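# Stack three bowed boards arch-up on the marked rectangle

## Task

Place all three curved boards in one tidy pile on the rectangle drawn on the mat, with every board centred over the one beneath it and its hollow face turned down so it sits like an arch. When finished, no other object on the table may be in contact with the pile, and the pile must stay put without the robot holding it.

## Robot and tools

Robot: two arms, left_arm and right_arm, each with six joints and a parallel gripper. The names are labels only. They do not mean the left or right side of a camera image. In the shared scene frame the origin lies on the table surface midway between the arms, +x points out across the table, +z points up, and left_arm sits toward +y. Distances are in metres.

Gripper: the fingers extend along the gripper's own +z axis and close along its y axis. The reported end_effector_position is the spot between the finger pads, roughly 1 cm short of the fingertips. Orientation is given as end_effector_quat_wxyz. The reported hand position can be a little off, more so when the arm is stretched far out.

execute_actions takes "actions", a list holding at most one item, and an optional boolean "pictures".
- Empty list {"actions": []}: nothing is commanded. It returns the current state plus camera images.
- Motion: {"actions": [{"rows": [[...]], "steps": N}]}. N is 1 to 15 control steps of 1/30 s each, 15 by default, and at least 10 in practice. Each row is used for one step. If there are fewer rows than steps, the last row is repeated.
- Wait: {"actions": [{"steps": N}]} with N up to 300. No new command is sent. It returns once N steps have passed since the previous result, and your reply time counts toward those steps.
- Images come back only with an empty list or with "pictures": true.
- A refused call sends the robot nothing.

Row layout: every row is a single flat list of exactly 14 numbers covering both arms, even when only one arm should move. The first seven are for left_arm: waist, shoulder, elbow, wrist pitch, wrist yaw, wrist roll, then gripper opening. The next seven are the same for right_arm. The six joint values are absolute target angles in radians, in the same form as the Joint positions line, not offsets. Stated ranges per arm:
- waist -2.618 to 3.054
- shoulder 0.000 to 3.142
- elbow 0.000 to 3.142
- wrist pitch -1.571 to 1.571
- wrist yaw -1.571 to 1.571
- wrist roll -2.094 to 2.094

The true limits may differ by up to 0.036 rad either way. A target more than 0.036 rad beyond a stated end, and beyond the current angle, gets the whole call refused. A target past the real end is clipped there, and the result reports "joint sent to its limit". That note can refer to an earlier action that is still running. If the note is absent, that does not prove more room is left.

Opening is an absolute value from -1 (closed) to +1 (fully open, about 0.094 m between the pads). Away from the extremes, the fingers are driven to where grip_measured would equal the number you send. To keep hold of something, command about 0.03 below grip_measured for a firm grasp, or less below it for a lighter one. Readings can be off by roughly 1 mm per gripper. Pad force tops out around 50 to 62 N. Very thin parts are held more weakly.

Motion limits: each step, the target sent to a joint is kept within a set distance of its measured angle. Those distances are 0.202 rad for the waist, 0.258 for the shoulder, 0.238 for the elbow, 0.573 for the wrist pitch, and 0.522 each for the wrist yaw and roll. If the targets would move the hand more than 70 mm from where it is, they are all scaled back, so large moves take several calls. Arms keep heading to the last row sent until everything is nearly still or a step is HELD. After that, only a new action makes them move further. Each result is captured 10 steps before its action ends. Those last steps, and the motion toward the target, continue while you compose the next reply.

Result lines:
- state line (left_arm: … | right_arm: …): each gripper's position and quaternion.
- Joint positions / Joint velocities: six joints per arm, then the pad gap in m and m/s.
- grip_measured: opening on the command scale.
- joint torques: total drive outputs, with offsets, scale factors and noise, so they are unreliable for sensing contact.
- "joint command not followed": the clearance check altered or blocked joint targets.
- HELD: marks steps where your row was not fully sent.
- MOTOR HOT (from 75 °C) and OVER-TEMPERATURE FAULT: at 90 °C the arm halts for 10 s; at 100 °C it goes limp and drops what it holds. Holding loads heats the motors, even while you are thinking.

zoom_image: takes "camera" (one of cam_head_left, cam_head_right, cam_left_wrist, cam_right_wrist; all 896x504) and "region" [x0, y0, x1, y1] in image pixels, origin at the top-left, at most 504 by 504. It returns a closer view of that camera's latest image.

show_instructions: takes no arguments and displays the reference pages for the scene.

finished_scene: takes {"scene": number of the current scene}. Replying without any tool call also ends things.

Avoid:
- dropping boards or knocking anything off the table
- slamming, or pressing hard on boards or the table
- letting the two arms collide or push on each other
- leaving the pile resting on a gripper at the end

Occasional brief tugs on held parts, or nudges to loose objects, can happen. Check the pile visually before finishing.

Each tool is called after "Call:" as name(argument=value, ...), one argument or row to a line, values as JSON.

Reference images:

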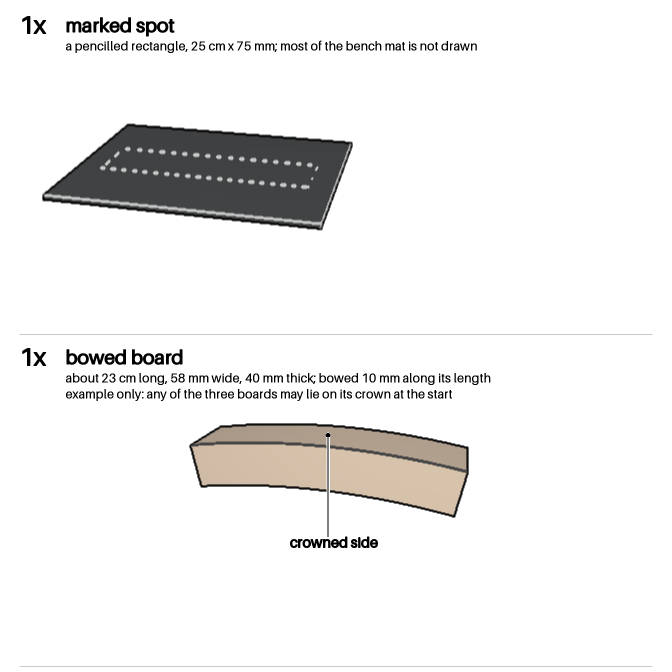

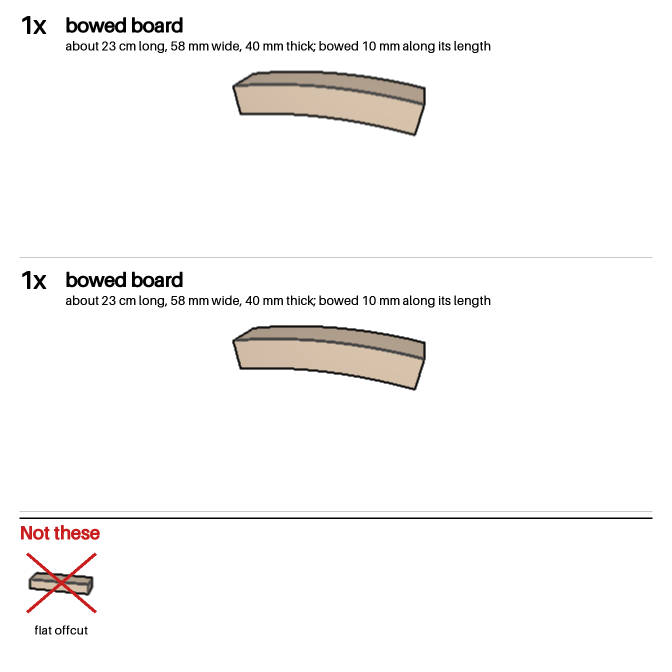

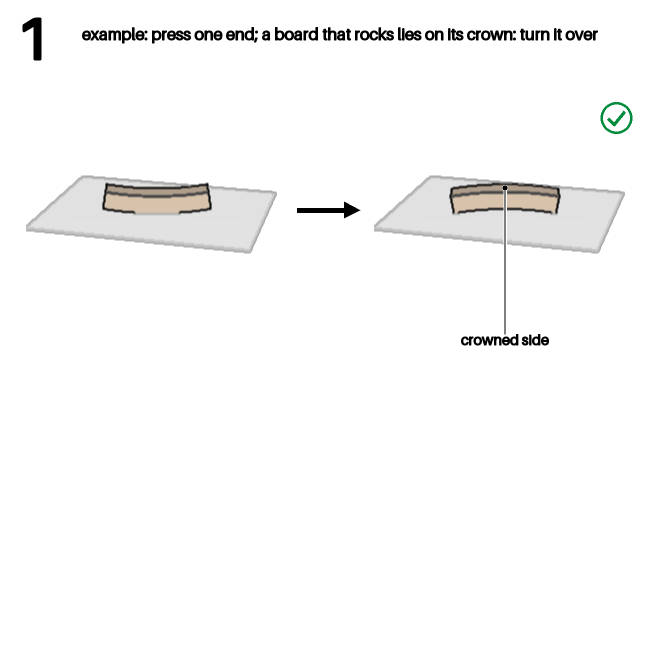

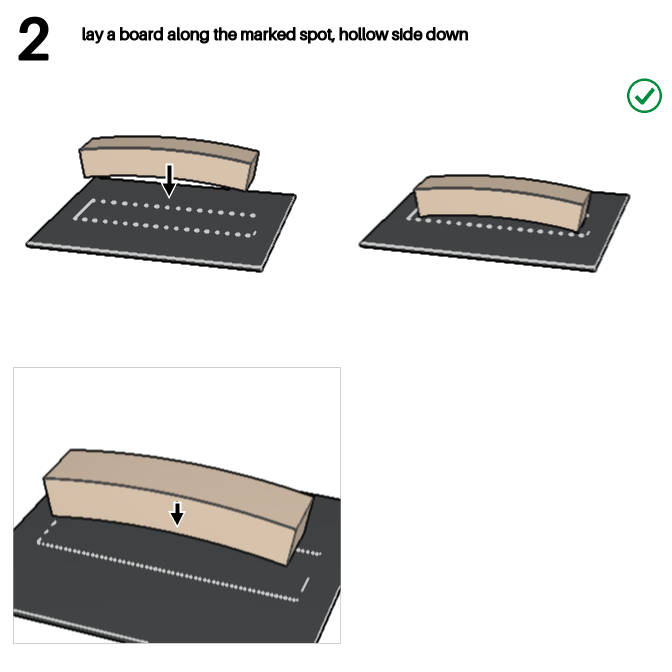

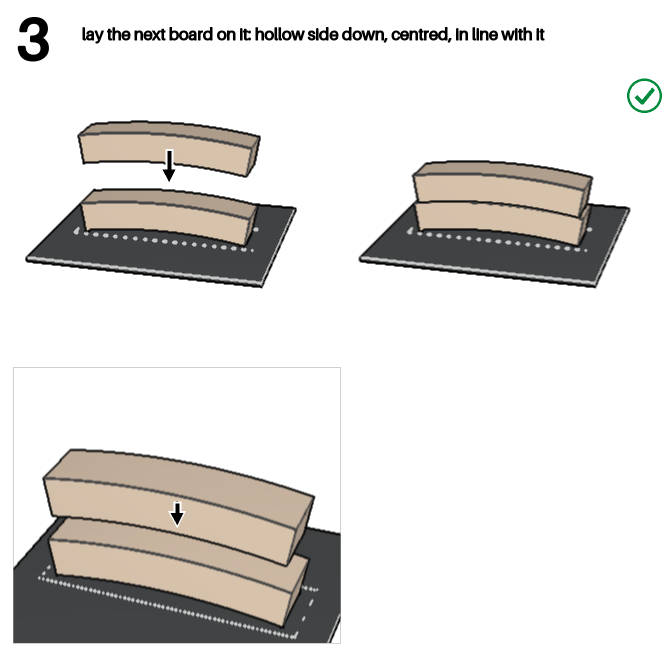

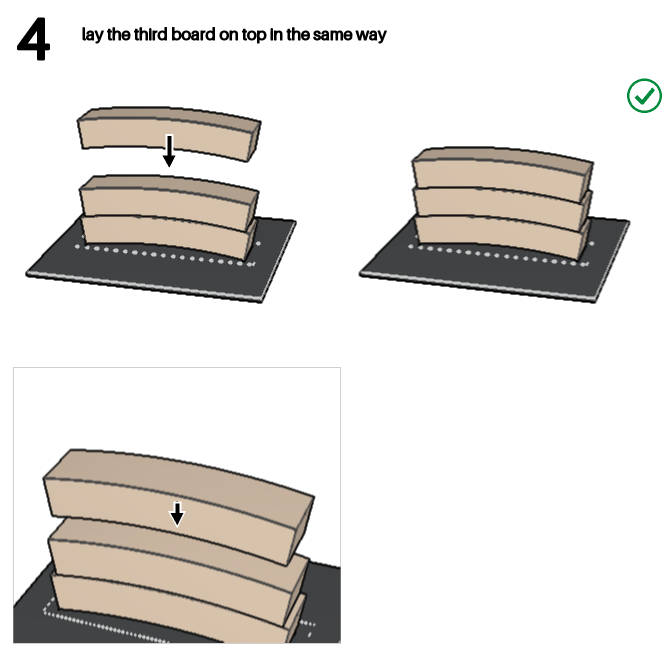

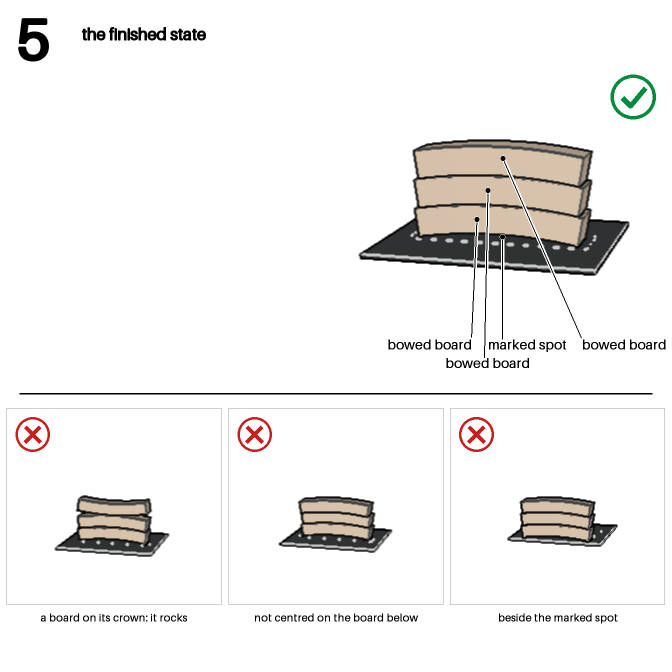

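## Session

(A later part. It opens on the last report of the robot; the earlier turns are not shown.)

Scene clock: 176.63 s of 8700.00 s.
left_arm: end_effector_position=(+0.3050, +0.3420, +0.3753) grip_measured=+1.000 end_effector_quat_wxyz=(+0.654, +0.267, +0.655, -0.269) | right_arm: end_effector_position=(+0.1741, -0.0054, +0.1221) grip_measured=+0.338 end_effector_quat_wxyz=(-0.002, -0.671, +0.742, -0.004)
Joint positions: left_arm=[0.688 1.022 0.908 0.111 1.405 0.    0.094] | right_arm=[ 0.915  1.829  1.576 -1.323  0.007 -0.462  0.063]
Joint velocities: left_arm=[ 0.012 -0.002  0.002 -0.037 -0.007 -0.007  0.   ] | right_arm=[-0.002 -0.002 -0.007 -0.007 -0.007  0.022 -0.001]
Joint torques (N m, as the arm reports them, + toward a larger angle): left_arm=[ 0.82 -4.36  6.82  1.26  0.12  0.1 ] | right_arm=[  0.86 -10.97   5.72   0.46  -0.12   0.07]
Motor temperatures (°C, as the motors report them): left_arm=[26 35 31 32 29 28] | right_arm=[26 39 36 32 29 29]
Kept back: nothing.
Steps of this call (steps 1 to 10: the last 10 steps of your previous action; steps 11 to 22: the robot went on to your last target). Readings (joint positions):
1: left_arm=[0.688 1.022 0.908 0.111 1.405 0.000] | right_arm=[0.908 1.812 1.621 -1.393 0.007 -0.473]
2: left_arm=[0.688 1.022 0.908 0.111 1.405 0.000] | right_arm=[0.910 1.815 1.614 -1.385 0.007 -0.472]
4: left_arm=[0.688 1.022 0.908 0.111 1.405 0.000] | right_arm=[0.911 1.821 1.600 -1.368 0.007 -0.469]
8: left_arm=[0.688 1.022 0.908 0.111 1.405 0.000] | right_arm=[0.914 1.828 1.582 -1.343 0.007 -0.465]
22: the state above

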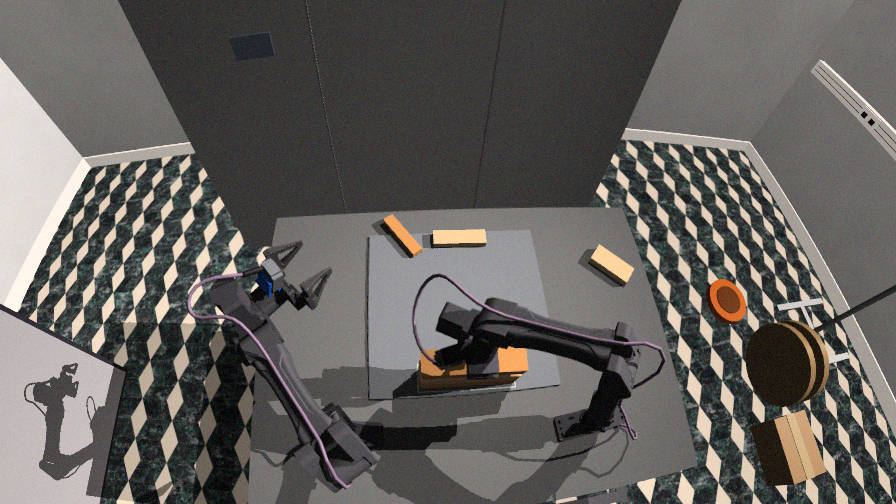

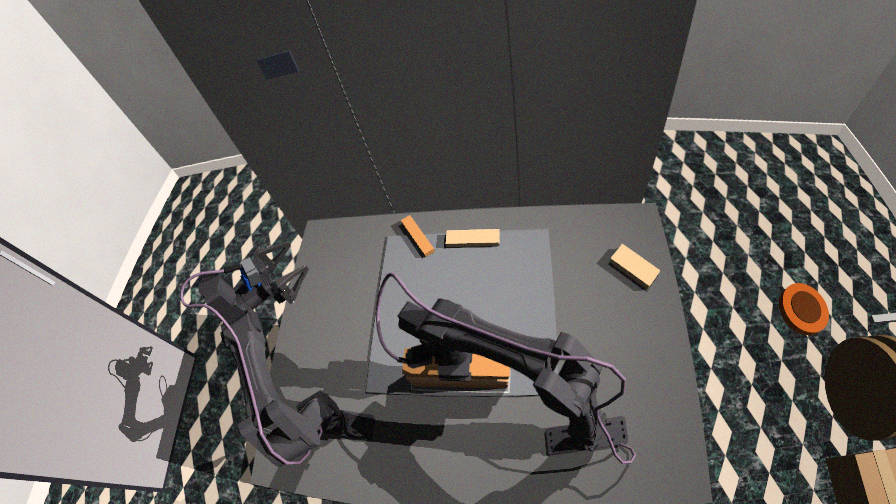

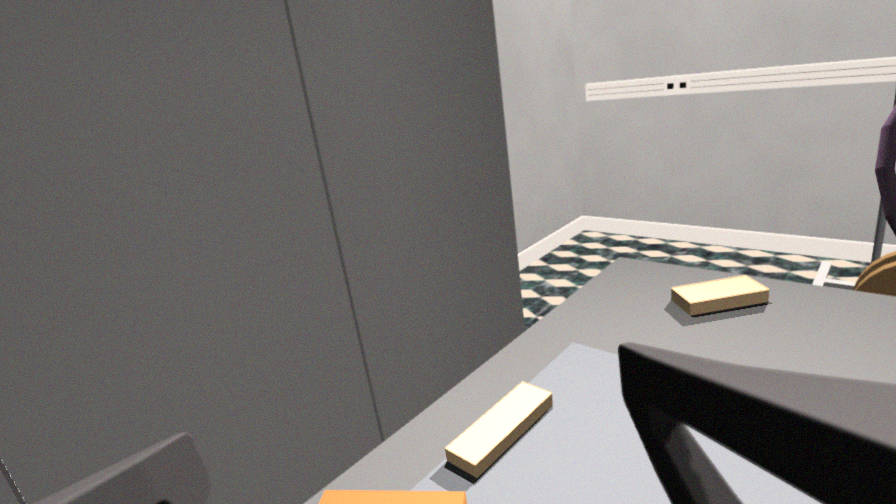

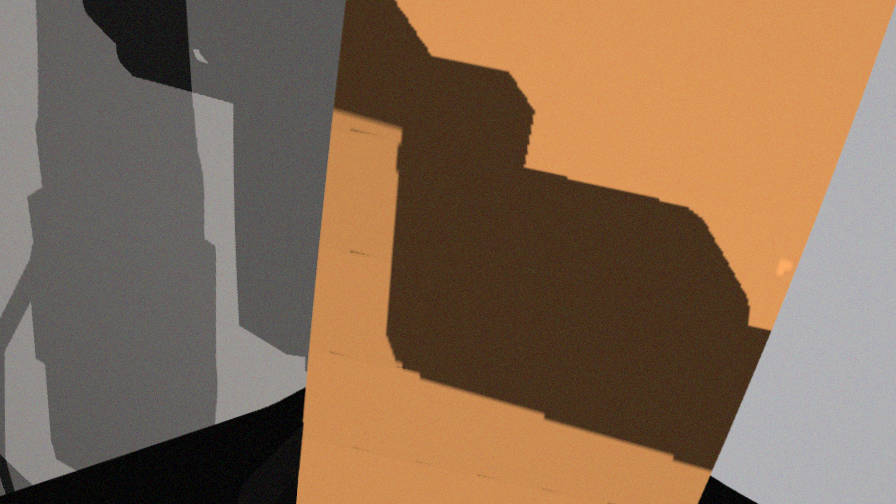

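Call:
execute_actions(
  actions=[
    {"rows": [[0.7,1.0,0.9,0.1,1.414,0.008,1,0.928,1.826,1.566,-1.302,-0.006,-0.453,0.285],[0.7,1.0,0.9,0.1,1.414,0.008,1,0.930,1.826,1.5645,-1.299,-0.006,-0.452,0.285],[0.7,1.0,0.9,0.1,1.414,0.008,1,0.932,1.826,1.5615,-1.295,-0.006,-0.451,0.285],[0.7,1.0,0.9,0.1,1.414,0.008,1,0.934,1.826,1.5575,-1.290,-0.006,-0.450,0.285],[0.7,1.0,0.9,0.1,1.414,0.008,1,0.935,1.826,1.553,-1.284,-0.006,-0.449,0.285],[0.7,1.0,0.9,0.1,1.414,0.008,1,0.936,1.826,1.548,-1.278,-0.006,-0.448,0.285],[0.7,1.0,0.9,0.1,1.414,0.008,1,0.936,1.826,1.543,-1.272,-0.006,-0.447,0.285],[0.7,1.0,0.9,0.1,1.414,0.008,1,0.936,1.826,1.5375,-1.266,-0.006,-0.447,0.285],[0.7,1.0,0.9,0.1,1.414,0.008,1,0.936,1.826,1.5325,-1.261,-0.006,-0.447,0.285],[0.7,1.0,0.9,0.1,1.414,0.008,1,0.936,1.826,1.5275,-1.256,-0.006,-0.447,0.285],[0.7,1.0,0.9,0.1,1.414,0.008,1,0.936,1.826,1.523,-1.252,-0.006,-0.447,0.285],[0.7,1.0,0.9,0.1,1.414,0.008,1,0.936,1.826,1.519,-1.249,-0.006,-0.447,0.285],[0.7,1.0,0.9,0.1,1.414,0.008,1,0.936,1.826,1.516,-1.247,-0.006,-0.447,0.285],[0.7,1.0,0.9,0.1,1.414,0.008,1,0.936,1.826,1.514,-1.246,-0.006,-0.447,0.285],[0.7,1.0,0.9,0.1,1.414,0.008,1,0.936,1.826,1.5135,-1.246,-0.006,-0.447,0.285]], "steps": 15},
  ],
)

Call:
execute_actions(
  actions=[
    {"steps": 24},
  ],
  pictures=true,
)

Call:
zoom_image(
  camera="cam_head_left",
  region=[400, 340, 470, 400],
)

Call:
zoom_image(
  camera="cam_head_right",
  region=[460, 340, 530, 400],
)

Scene clock: 179.27 s of 8700.00 s.
left_arm: end_effector_position=(+0.3050, +0.3420, +0.3753) grip_measured=+1.000 end_effector_quat_wxyz=(+0.654, +0.267, +0.655, -0.269) | right_arm: end_effector_position=(+0.1739, -0.0036, +0.1216) grip_measured=+0.338 end_effector_quat_wxyz=(+0.001, -0.671, +0.741, -0.003)
Joint positions: left_arm=[0.688 1.022 0.908 0.111 1.405 0.    0.094] | right_arm=[ 0.918  1.829  1.574 -1.316  0.007 -0.46   0.063]
Joint velocities: left_arm=[-0.012 -0.027  0.002  0.007 -0.051 -0.022  0.   ] | right_arm=[ 0.061 -0.022 -0.11   0.212 -0.022 -0.037 -0.001]
Joint torques (N m, as the arm reports them, + toward a larger angle): left_arm=[ 0.82 -4.26  6.92  1.18  0.1   0.08] | right_arm=[  1.   -11.02   5.1    0.36  -0.12   0.07]
Motor temperatures (°C, as the motors report them): left_arm=[26 34 31 32 29 28] | right_arm=[26 39 36 32 29 29]
Steps of this call (steps 1 to 15: the robot went on to your last target; steps 16 to 74: nothing new was sent; steps 75 to 79: the first 5 steps of this action). Readings (joint positions):
75: left_arm=[0.688 1.022 0.908 0.111 1.405 0.000] | right_arm=[0.915 1.829 1.576 -1.323 0.007 -0.462]
76: left_arm=[0.688 1.022 0.908 0.111 1.405 0.000] | right_arm=[0.915 1.829 1.576 -1.322 0.007 -0.462]
78: left_arm=[0.688 1.022 0.908 0.111 1.405 0.000] | right_arm=[0.916 1.829 1.576 -1.319 0.007 -0.461]
79: the state above

Scene clock: 180.07 s of 8700.00 s.
left_arm: end_effector_position=(+0.3050, +0.3420, +0.3753) grip_measured=+1.000 end_effector_quat_wxyz=(+0.654, +0.267, +0.655, -0.269) | right_arm: end_effector_position=(+0.1710, -0.0028, +0.1085) grip_measured=+0.338 end_effector_quat_wxyz=(+0.000, -0.672, +0.740, -0.003)
Joint positions: left_arm=[0.688 1.022 0.908 0.111 1.405 0.    0.094] | right_arm=[ 0.926  1.829  1.522 -1.265  0.006 -0.455  0.063]
Joint velocities: left_arm=[-0.012  0.002 -0.002 -0.007  0.095  0.022  0.   ] | right_arm=[ 0.002  0.002  0.007  0.007 -0.022  0.007 -0.001]
Joint torques (N m, as the arm reports them, + toward a larger angle): left_arm=[ 0.89 -4.41  6.88  1.22  0.09  0.09] | right_arm=[  0.78 -10.97   5.71   0.47  -0.11   0.07]
Motor temperatures (°C, as the motors report them): left_arm=[26 34 31 32 29 28] | right_arm=[26 39 36 32 29 29]
Kept back: nothing.
Steps of this call (steps 1 to 10: the last 10 steps of your previous action; steps 11 to 24: the robot went on to your last target). Readings (joint positions):
1: left_arm=[0.688 1.022 0.908 0.111 1.405 0.000] | right_arm=[0.920 1.829 1.571 -1.311 0.007 -0.459]
2: left_arm=[0.688 1.022 0.908 0.111 1.405 0.000] | right_arm=[0.923 1.829 1.566 -1.306 0.007 -0.458]
4: left_arm=[0.688 1.022 0.908 0.111 1.405 0.000] | right_arm=[0.926 1.829 1.553 -1.296 0.006 -0.457]
8: left_arm=[0.688 1.022 0.908 0.111 1.405 0.000] | right_arm=[0.926 1.829 1.531 -1.281 0.006 -0.456]
24: the state above

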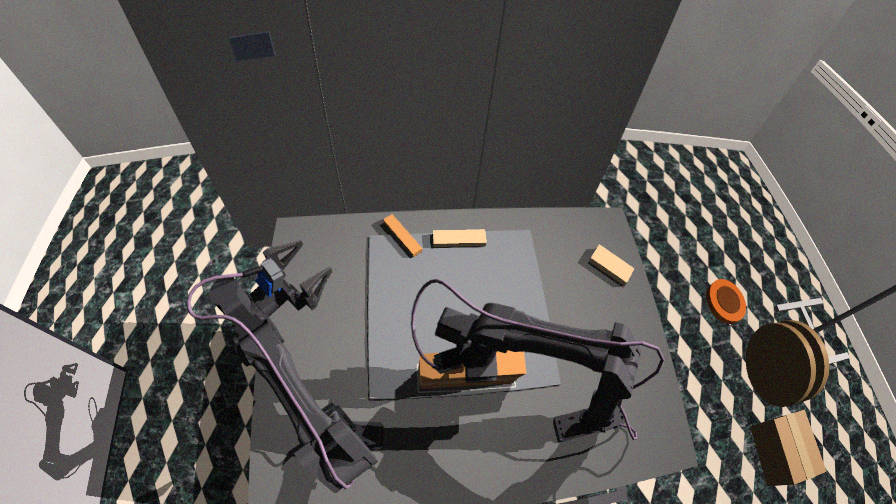

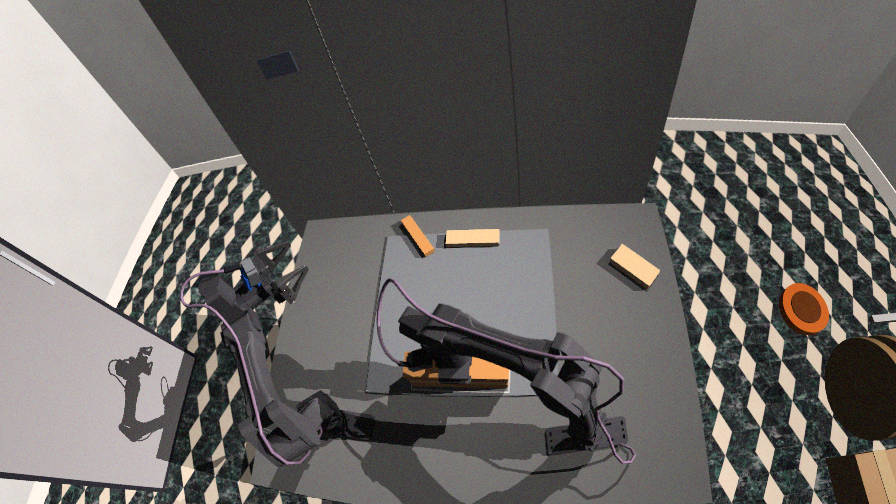

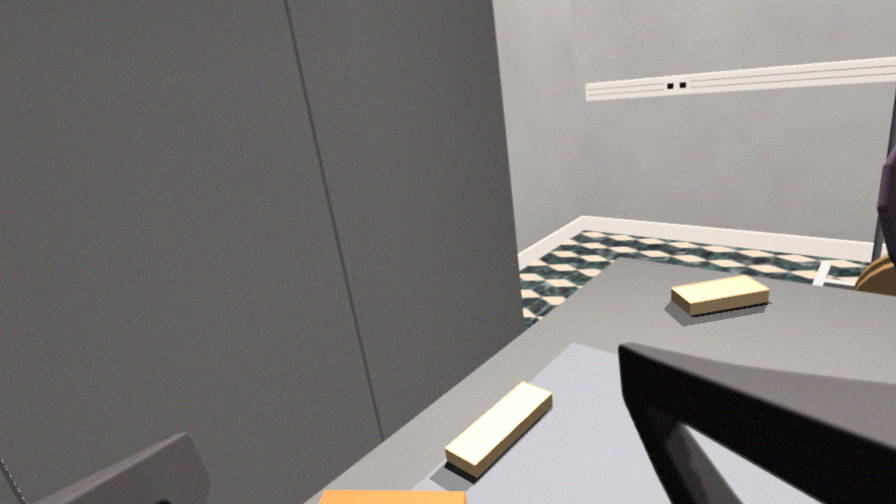

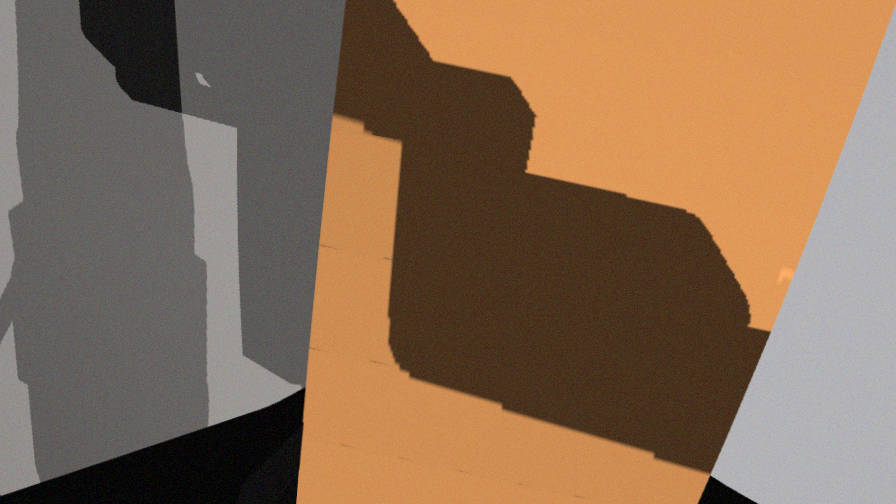

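Region (400, 340, 470, 400) of cam_head_left's 896x504 image, scaled by 7.200, with more detail than that image has; it fills the top 432 rows of this view, and the rest is white.

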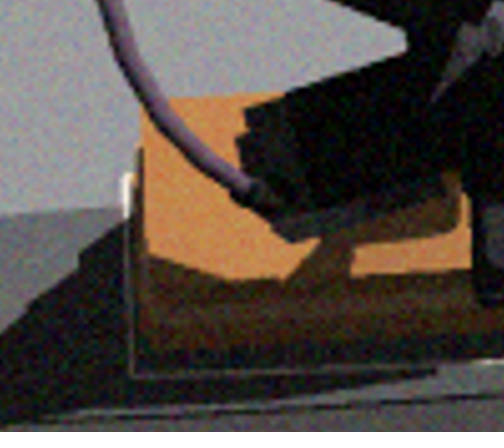

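Region (460, 340, 530, 400) of cam_head_right's 896x504 image, scaled by 7.200, with more detail than that image has; it fills the top 432 rows of this view, and the rest is white.

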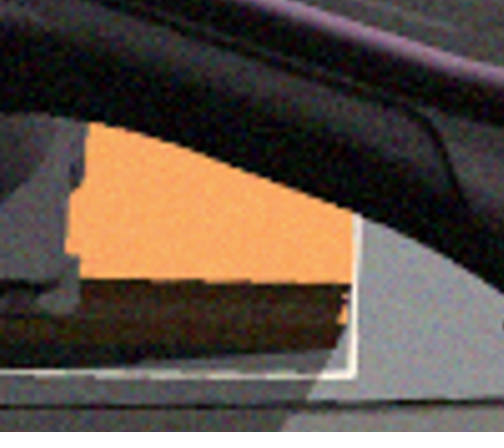

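Call:
execute_actions(
  actions=[
    {"rows": [[0.7,1.0,0.9,0.1,1.414,0.008,1,0.936,1.828,1.5135,-1.243,-0.006,-0.447,0.285],[0.7,1.0,0.9,0.1,1.414,0.008,1,0.936,1.830,1.5135,-1.240,-0.006,-0.447,0.285],[0.7,1.0,0.9,0.1,1.414,0.008,1,0.936,1.832,1.5135,-1.238,-0.006,-0.447,0.285],[0.7,1.0,0.9,0.1,1.414,0.008,1,0.936,1.834,1.5135,-1.237,-0.006,-0.447,0.285],[0.7,1.0,0.9,0.1,1.414,0.008,1,0.936,1.8355,1.5135,-1.236,-0.006,-0.447,0.285],[0.7,1.0,0.9,0.1,1.414,0.008,1,0.936,1.837,1.5135,-1.236,-0.006,-0.447,0.285],[0.7,1.0,0.9,0.1,1.414,0.008,1,0.936,1.838,1.5135,-1.236,-0.006,-0.447,0.285],[0.7,1.0,0.9,0.1,1.414,0.008,1,0.936,1.839,1.5135,-1.236,-0.006,-0.447,0.285],[0.7,1.0,0.9,0.1,1.414,0.008,1,0.936,1.840,1.5135,-1.236,-0.006,-0.447,0.285],[0.7,1.0,0.9,0.1,1.414,0.008,1,0.936,1.841,1.5135,-1.236,-0.006,-0.447,0.285],[0.7,1.0,0.9,0.1,1.414,0.008,1,0.936,1.842,1.5135,-1.236,-0.006,-0.447,0.285],[0.7,1.0,0.9,0.1,1.414,0.008,1,0.936,1.843,1.5135,-1.236,-0.006,-0.447,0.285],[0.7,1.0,0.9,0.1,1.414,0.008,1,0.936,1.844,1.5135,-1.236,-0.006,-0.447,0.285],[0.7,1.0,0.9,0.1,1.414,0.008,1,0.936,1.845,1.5135,-1.236,-0.006,-0.447,0.285],[0.7,1.0,0.9,0.1,1.414,0.008,1,0.936,1.846,1.5135,-1.236,-0.006,-0.447,0.285]], "steps": 15},
  ],
)

Call:
execute_actions(
  actions=[
    {"steps": 18},
  ],
)

Scene clock: 181.30 s of 8700.00 s.
left_arm: end_effector_position=(+0.3050, +0.3420, +0.3753) grip_measured=+1.000 end_effector_quat_wxyz=(+0.654, +0.267, +0.655, -0.269) | right_arm: end_effector_position=(+0.1716, -0.0018, +0.1085) grip_measured=+0.338 end_effector_quat_wxyz=(+0.002, -0.672, +0.740, -0.002)
Joint positions: left_arm=[0.688 1.022 0.908 0.111 1.405 0.    0.094] | right_arm=[ 0.926  1.829  1.522 -1.26   0.006 -0.455  0.063]
Joint velocities: left_arm=[ 0.002  0.012  0.007  0.007 -0.022  0.007  0.   ] | right_arm=[ 0.022 -0.012 -0.002  0.051 -0.022 -0.007 -0.001]
Joint torques (N m, as the arm reports them, + toward a larger angle): left_arm=[ 0.97 -4.49  7.19  1.24  0.07  0.11] | right_arm=[  0.7  -10.11   5.75   0.48  -0.11   0.06]
Motor temperatures (°C, as the motors report them): left_arm=[26 34 31 32 29 28] | right_arm=[26 39 35 32 29 29]
Steps of this call (steps 1 to 15: the robot went on to your last target; steps 16 to 32: nothing new was sent; steps 33 to 37: the first 5 steps of this action). Readings (joint positions):
33: left_arm=[0.688 1.022 0.908 0.111 1.405 0.000] | right_arm=[0.926 1.829 1.522 -1.264 0.006 -0.455]
34: left_arm=[0.688 1.022 0.908 0.111 1.405 0.000] | right_arm=[0.926 1.829 1.522 -1.264 0.006 -0.455]
36: left_arm=[0.688 1.022 0.908 0.111 1.405 0.000] | right_arm=[0.926 1.829 1.522 -1.261 0.006 -0.455]
37: the state above

Scene clock: 181.90 s of 8700.00 s.
left_arm: end_effector_position=(+0.3050, +0.3420, +0.3753) grip_measured=+1.000 end_effector_quat_wxyz=(+0.654, +0.267, +0.655, -0.269) | right_arm: end_effector_position=(+0.1717, +0.0001, +0.1053) grip_measured=+0.338 end_effector_quat_wxyz=(+0.000, -0.672, +0.740, -0.000)
Joint positions: left_arm=[0.688 1.022 0.908 0.111 1.405 0.    0.094] | right_arm=[ 0.926  1.839  1.522 -1.253  0.001 -0.455  0.063]
Joint velocities: left_arm=[ 0.007  0.002 -0.012 -0.022 -0.022  0.007  0.   ] | right_arm=[-0.002 -0.007 -0.002 -0.051  0.037 -0.007 -0.001]
Joint torques (N m, as the arm reports them, + toward a larger angle): left_arm=[ 0.99 -4.35  6.98  1.23  0.09  0.06] | right_arm=[  0.68 -10.15   5.75   0.46  -0.06   0.06]
Motor temperatures (°C, as the motors report them): left_arm=[26 34 31 32 29 28] | right_arm=[26 39 35 32 29 29]
Kept back: nothing.
Steps of this call (steps 1 to 10: the last 10 steps of your previous action; steps 11 to 15: the robot went on to your last target; steps 16 to 18: nothing new was sent). Readings (joint positions):
1: left_arm=[0.688 1.022 0.908 0.111 1.405 0.000] | right_arm=[0.926 1.829 1.522 -1.259 0.006 -0.455]
2: left_arm=[0.688 1.022 0.908 0.111 1.405 0.000] | right_arm=[0.926 1.829 1.522 -1.258 0.006 -0.455]
4: left_arm=[0.688 1.022 0.908 0.111 1.405 0.000] | right_arm=[0.926 1.830 1.522 -1.257 0.006 -0.455]
8: left_arm=[0.688 1.022 0.908 0.111 1.405 0.000] | right_arm=[0.926 1.839 1.522 -1.255 0.003 -0.455]
18: the state above
All arms were judged still, so your last target was given up. Only a new action makes them travel on or press farther. Fingers that are still opening or closing keep moving.

Call:
execute_actions(
  actions=[
    {"rows": [[0.7,1.0,0.9,0.1,1.414,0.008,1,0.936,1.847,1.5135,-1.236,-0.006,-0.447,0.285],[0.7,1.0,0.9,0.1,1.414,0.008,1,0.936,1.848,1.5135,-1.236,-0.006,-0.447,0.285],[0.7,1.0,0.9,0.1,1.414,0.008,1,0.936,1.849,1.5135,-1.236,-0.006,-0.447,0.285],[0.7,1.0,0.9,0.1,1.414,0.008,1,0.936,1.850,1.5135,-1.236,-0.006,-0.447,0.285],[0.7,1.0,0.9,0.1,1.414,0.008,1,0.936,1.851,1.5135,-1.236,-0.006,-0.447,0.285],[0.7,1.0,0.9,0.1,1.414,0.008,1,0.936,1.852,1.5135,-1.236,-0.006,-0.447,0.285],[0.7,1.0,0.9,0.1,1.414,0.008,1,0.936,1.853,1.5135,-1.236,-0.006,-0.447,0.285],[0.7,1.0,0.9,0.1,1.414,0.008,1,0.936,1.854,1.5135,-1.236,-0.006,-0.447,0.285],[0.7,1.0,0.9,0.1,1.414,0.008,1,0.936,1.855,1.5135,-1.236,-0.006,-0.447,0.285],[0.7,1.0,0.9,0.1,1.414,0.008,1,0.936,1.856,1.5135,-1.236,-0.006,-0.447,0.285]], "steps": 10},
  ],
)

Call:
execute_actions(
  actions=[
    {"steps": 18},
  ],
  pictures=true,
)

Call:
zoom_image(
  camera="cam_head_left",
  region=[400, 340, 470, 400],
)

Call:
zoom_image(
  camera="cam_head_right",
  region=[460, 340, 530, 400],
)

Scene clock: 182.90 s of 8700.00 s.
left_arm: end_effector_position=(+0.3050, +0.3420, +0.3753) grip_measured=+1.000 end_effector_quat_wxyz=(+0.654, +0.267, +0.655, -0.269) | right_arm: end_effector_position=(+0.1717, +0.0001, +0.1053) grip_measured=+0.338 end_effector_quat_wxyz=(+0.000, -0.672, +0.740, -0.000)
Joint positions: left_arm=[0.688 1.022 0.908 0.111 1.405 0.    0.094] | right_arm=[ 0.926  1.839  1.522 -1.253  0.001 -0.455  0.063]
Joint velocities: left_arm=[-0.007  0.002 -0.012 -0.037 -0.022  0.037  0.   ] | right_arm=[ 0.007  0.007 -0.012 -0.051 -0.022  0.022 -0.001]
Joint torques (N m, as the arm reports them, + toward a larger angle): left_arm=[ 0.97 -4.45  7.06  1.27  0.09  0.09] | right_arm=[  0.7  -10.11   5.78   0.46  -0.07   0.06]
Motor temperatures (°C, as the motors report them): left_arm=[26 34 31 32 29 28] | right_arm=[26 39 35 31 29 29]
Kept back: the last 10 steps of this action.
Steps of this call (steps 1 to 30: nothing new was sent). Readings (joint positions):
1: left_arm=[0.688 1.022 0.908 0.111 1.405 0.000] | right_arm=[0.926 1.839 1.522 -1.253 0.001 -0.455]
2: left_arm=[0.688 1.022 0.908 0.111 1.405 0.000] | right_arm=[0.926 1.839 1.522 -1.253 0.001 -0.455]
4: left_arm=[0.688 1.022 0.908 0.111 1.405 0.000] | right_arm=[0.926 1.839 1.522 -1.253 0.001 -0.455]
8: left_arm=[0.688 1.022 0.908 0.111 1.405 0.000] | right_arm=[0.926 1.839 1.522 -1.253 0.001 -0.455]
30: the state above

Scene clock: 183.50 s of 8700.00 s.
left_arm: end_effector_position=(+0.3050, +0.3420, +0.3753) grip_measured=+1.000 end_effector_quat_wxyz=(+0.654, +0.267, +0.655, -0.269) | right_arm: end_effector_position=(+0.1717, +0.0001, +0.1053) grip_measured=+0.338 end_effector_quat_wxyz=(+0.000, -0.672, +0.740, -0.000)
Joint positions: left_arm=[0.688 1.022 0.908 0.111 1.405 0.    0.094] | right_arm=[ 0.926  1.839  1.522 -1.253  0.001 -0.455  0.063]
Joint velocities: left_arm=[ 0.002  0.012 -0.022 -0.081 -0.007 -0.022  0.   ] | right_arm=[-0.007 -0.022  0.002 -0.051  0.037 -0.007  0.   ]
Joint torques (N m, as the arm reports them, + toward a larger angle): left_arm=[ 0.94 -4.28  6.89  1.22  0.13  0.02] | right_arm=[ 0.77 -9.28  5.73  0.47 -0.07  0.06]
Motor temperatures (°C, as the motors report them): left_arm=[26 34 31 32 29 28] | right_arm=[26 39 35 31 29 29]
Kept back: nothing.
Steps of this call (steps 1 to 10: the last 10 steps of your previous action; steps 11 to 15: the robot went on to your last target; steps 16 to 18: nothing new was sent). Readings (joint positions):
1: left_arm=[0.688 1.022 0.908 0.111 1.405 0.000] | right_arm=[0.926 1.839 1.522 -1.253 0.001 -0.455]
2: left_arm=[0.688 1.022 0.908 0.111 1.405 0.000] | right_arm=[0.926 1.839 1.522 -1.253 0.001 -0.455]
4: left_arm=[0.688 1.022 0.908 0.111 1.405 0.000] | right_arm=[0.926 1.839 1.522 -1.253 0.001 -0.455]
8: left_arm=[0.688 1.022 0.908 0.111 1.405 0.000] | right_arm=[0.926 1.839 1.522 -1.253 0.001 -0.455]
18: the state above
All arms were judged still, so your last target was given up. Only a new action makes them travel on or press farther. Fingers that are still opening or closing keep moving.

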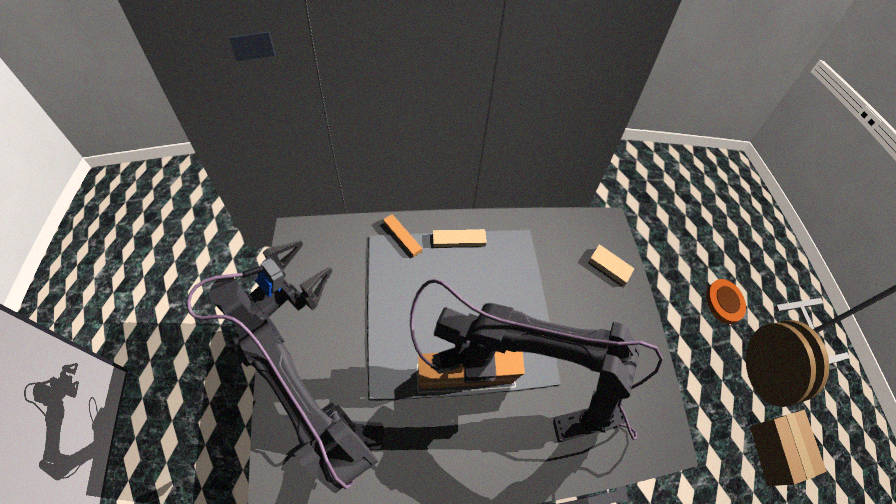

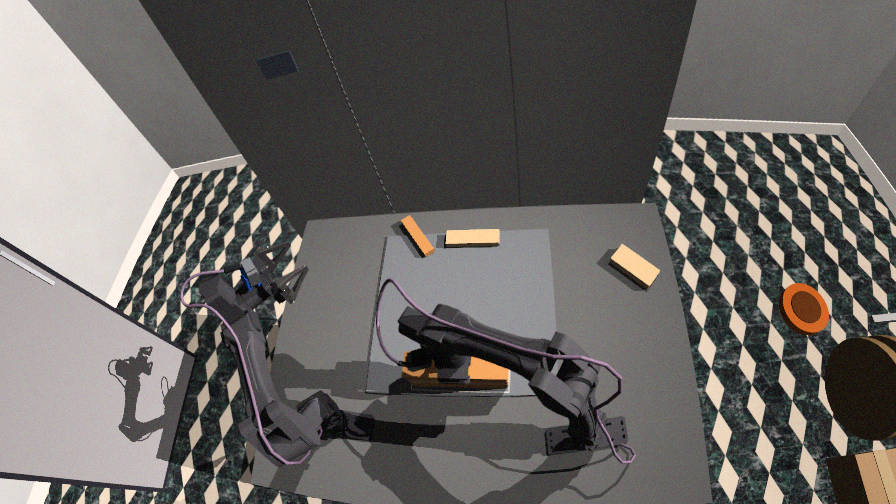

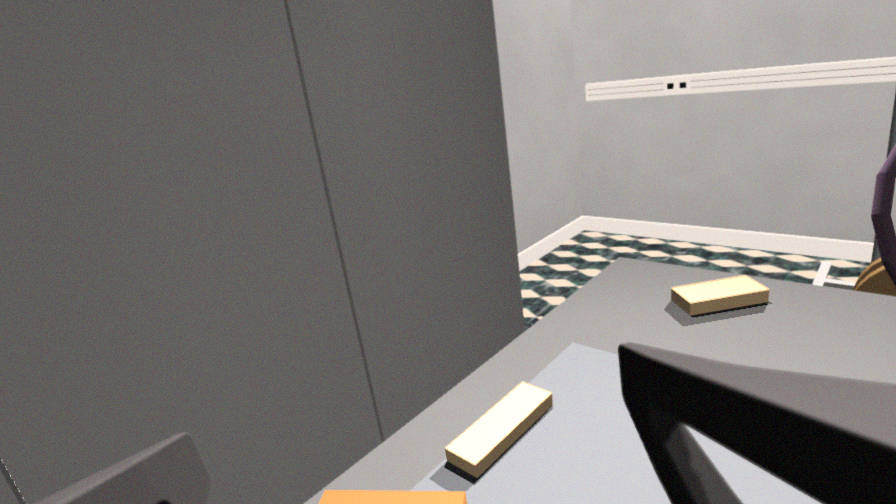

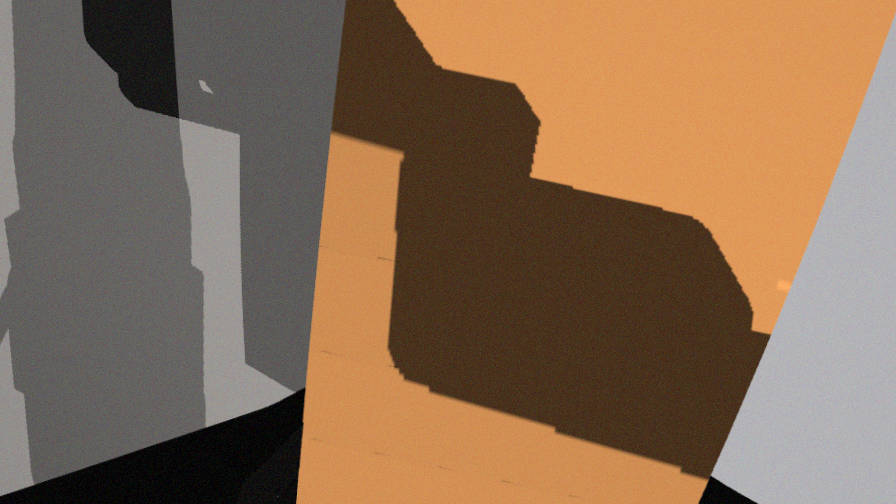

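Region (400, 340, 470, 400) of cam_head_left's 896x504 image, scaled by 7.200, with more detail than that image has; it fills the top 432 rows of this view, and the rest is white.

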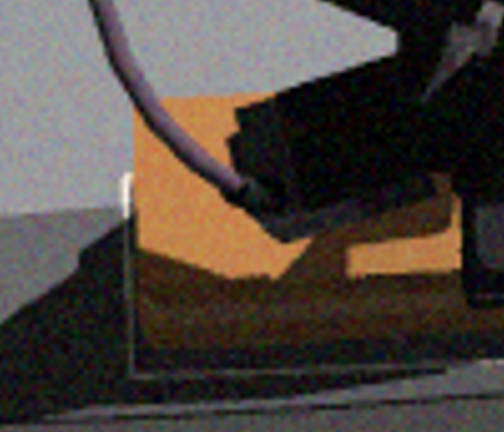

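Region (460, 340, 530, 400) of cam_head_right's 896x504 image, scaled by 7.200, with more detail than that image has; it fills the top 432 rows of this view, and the rest is white.

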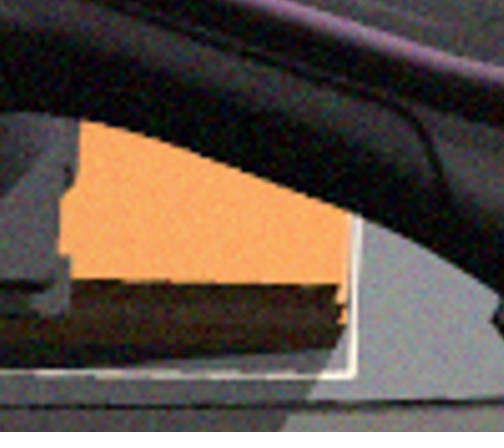

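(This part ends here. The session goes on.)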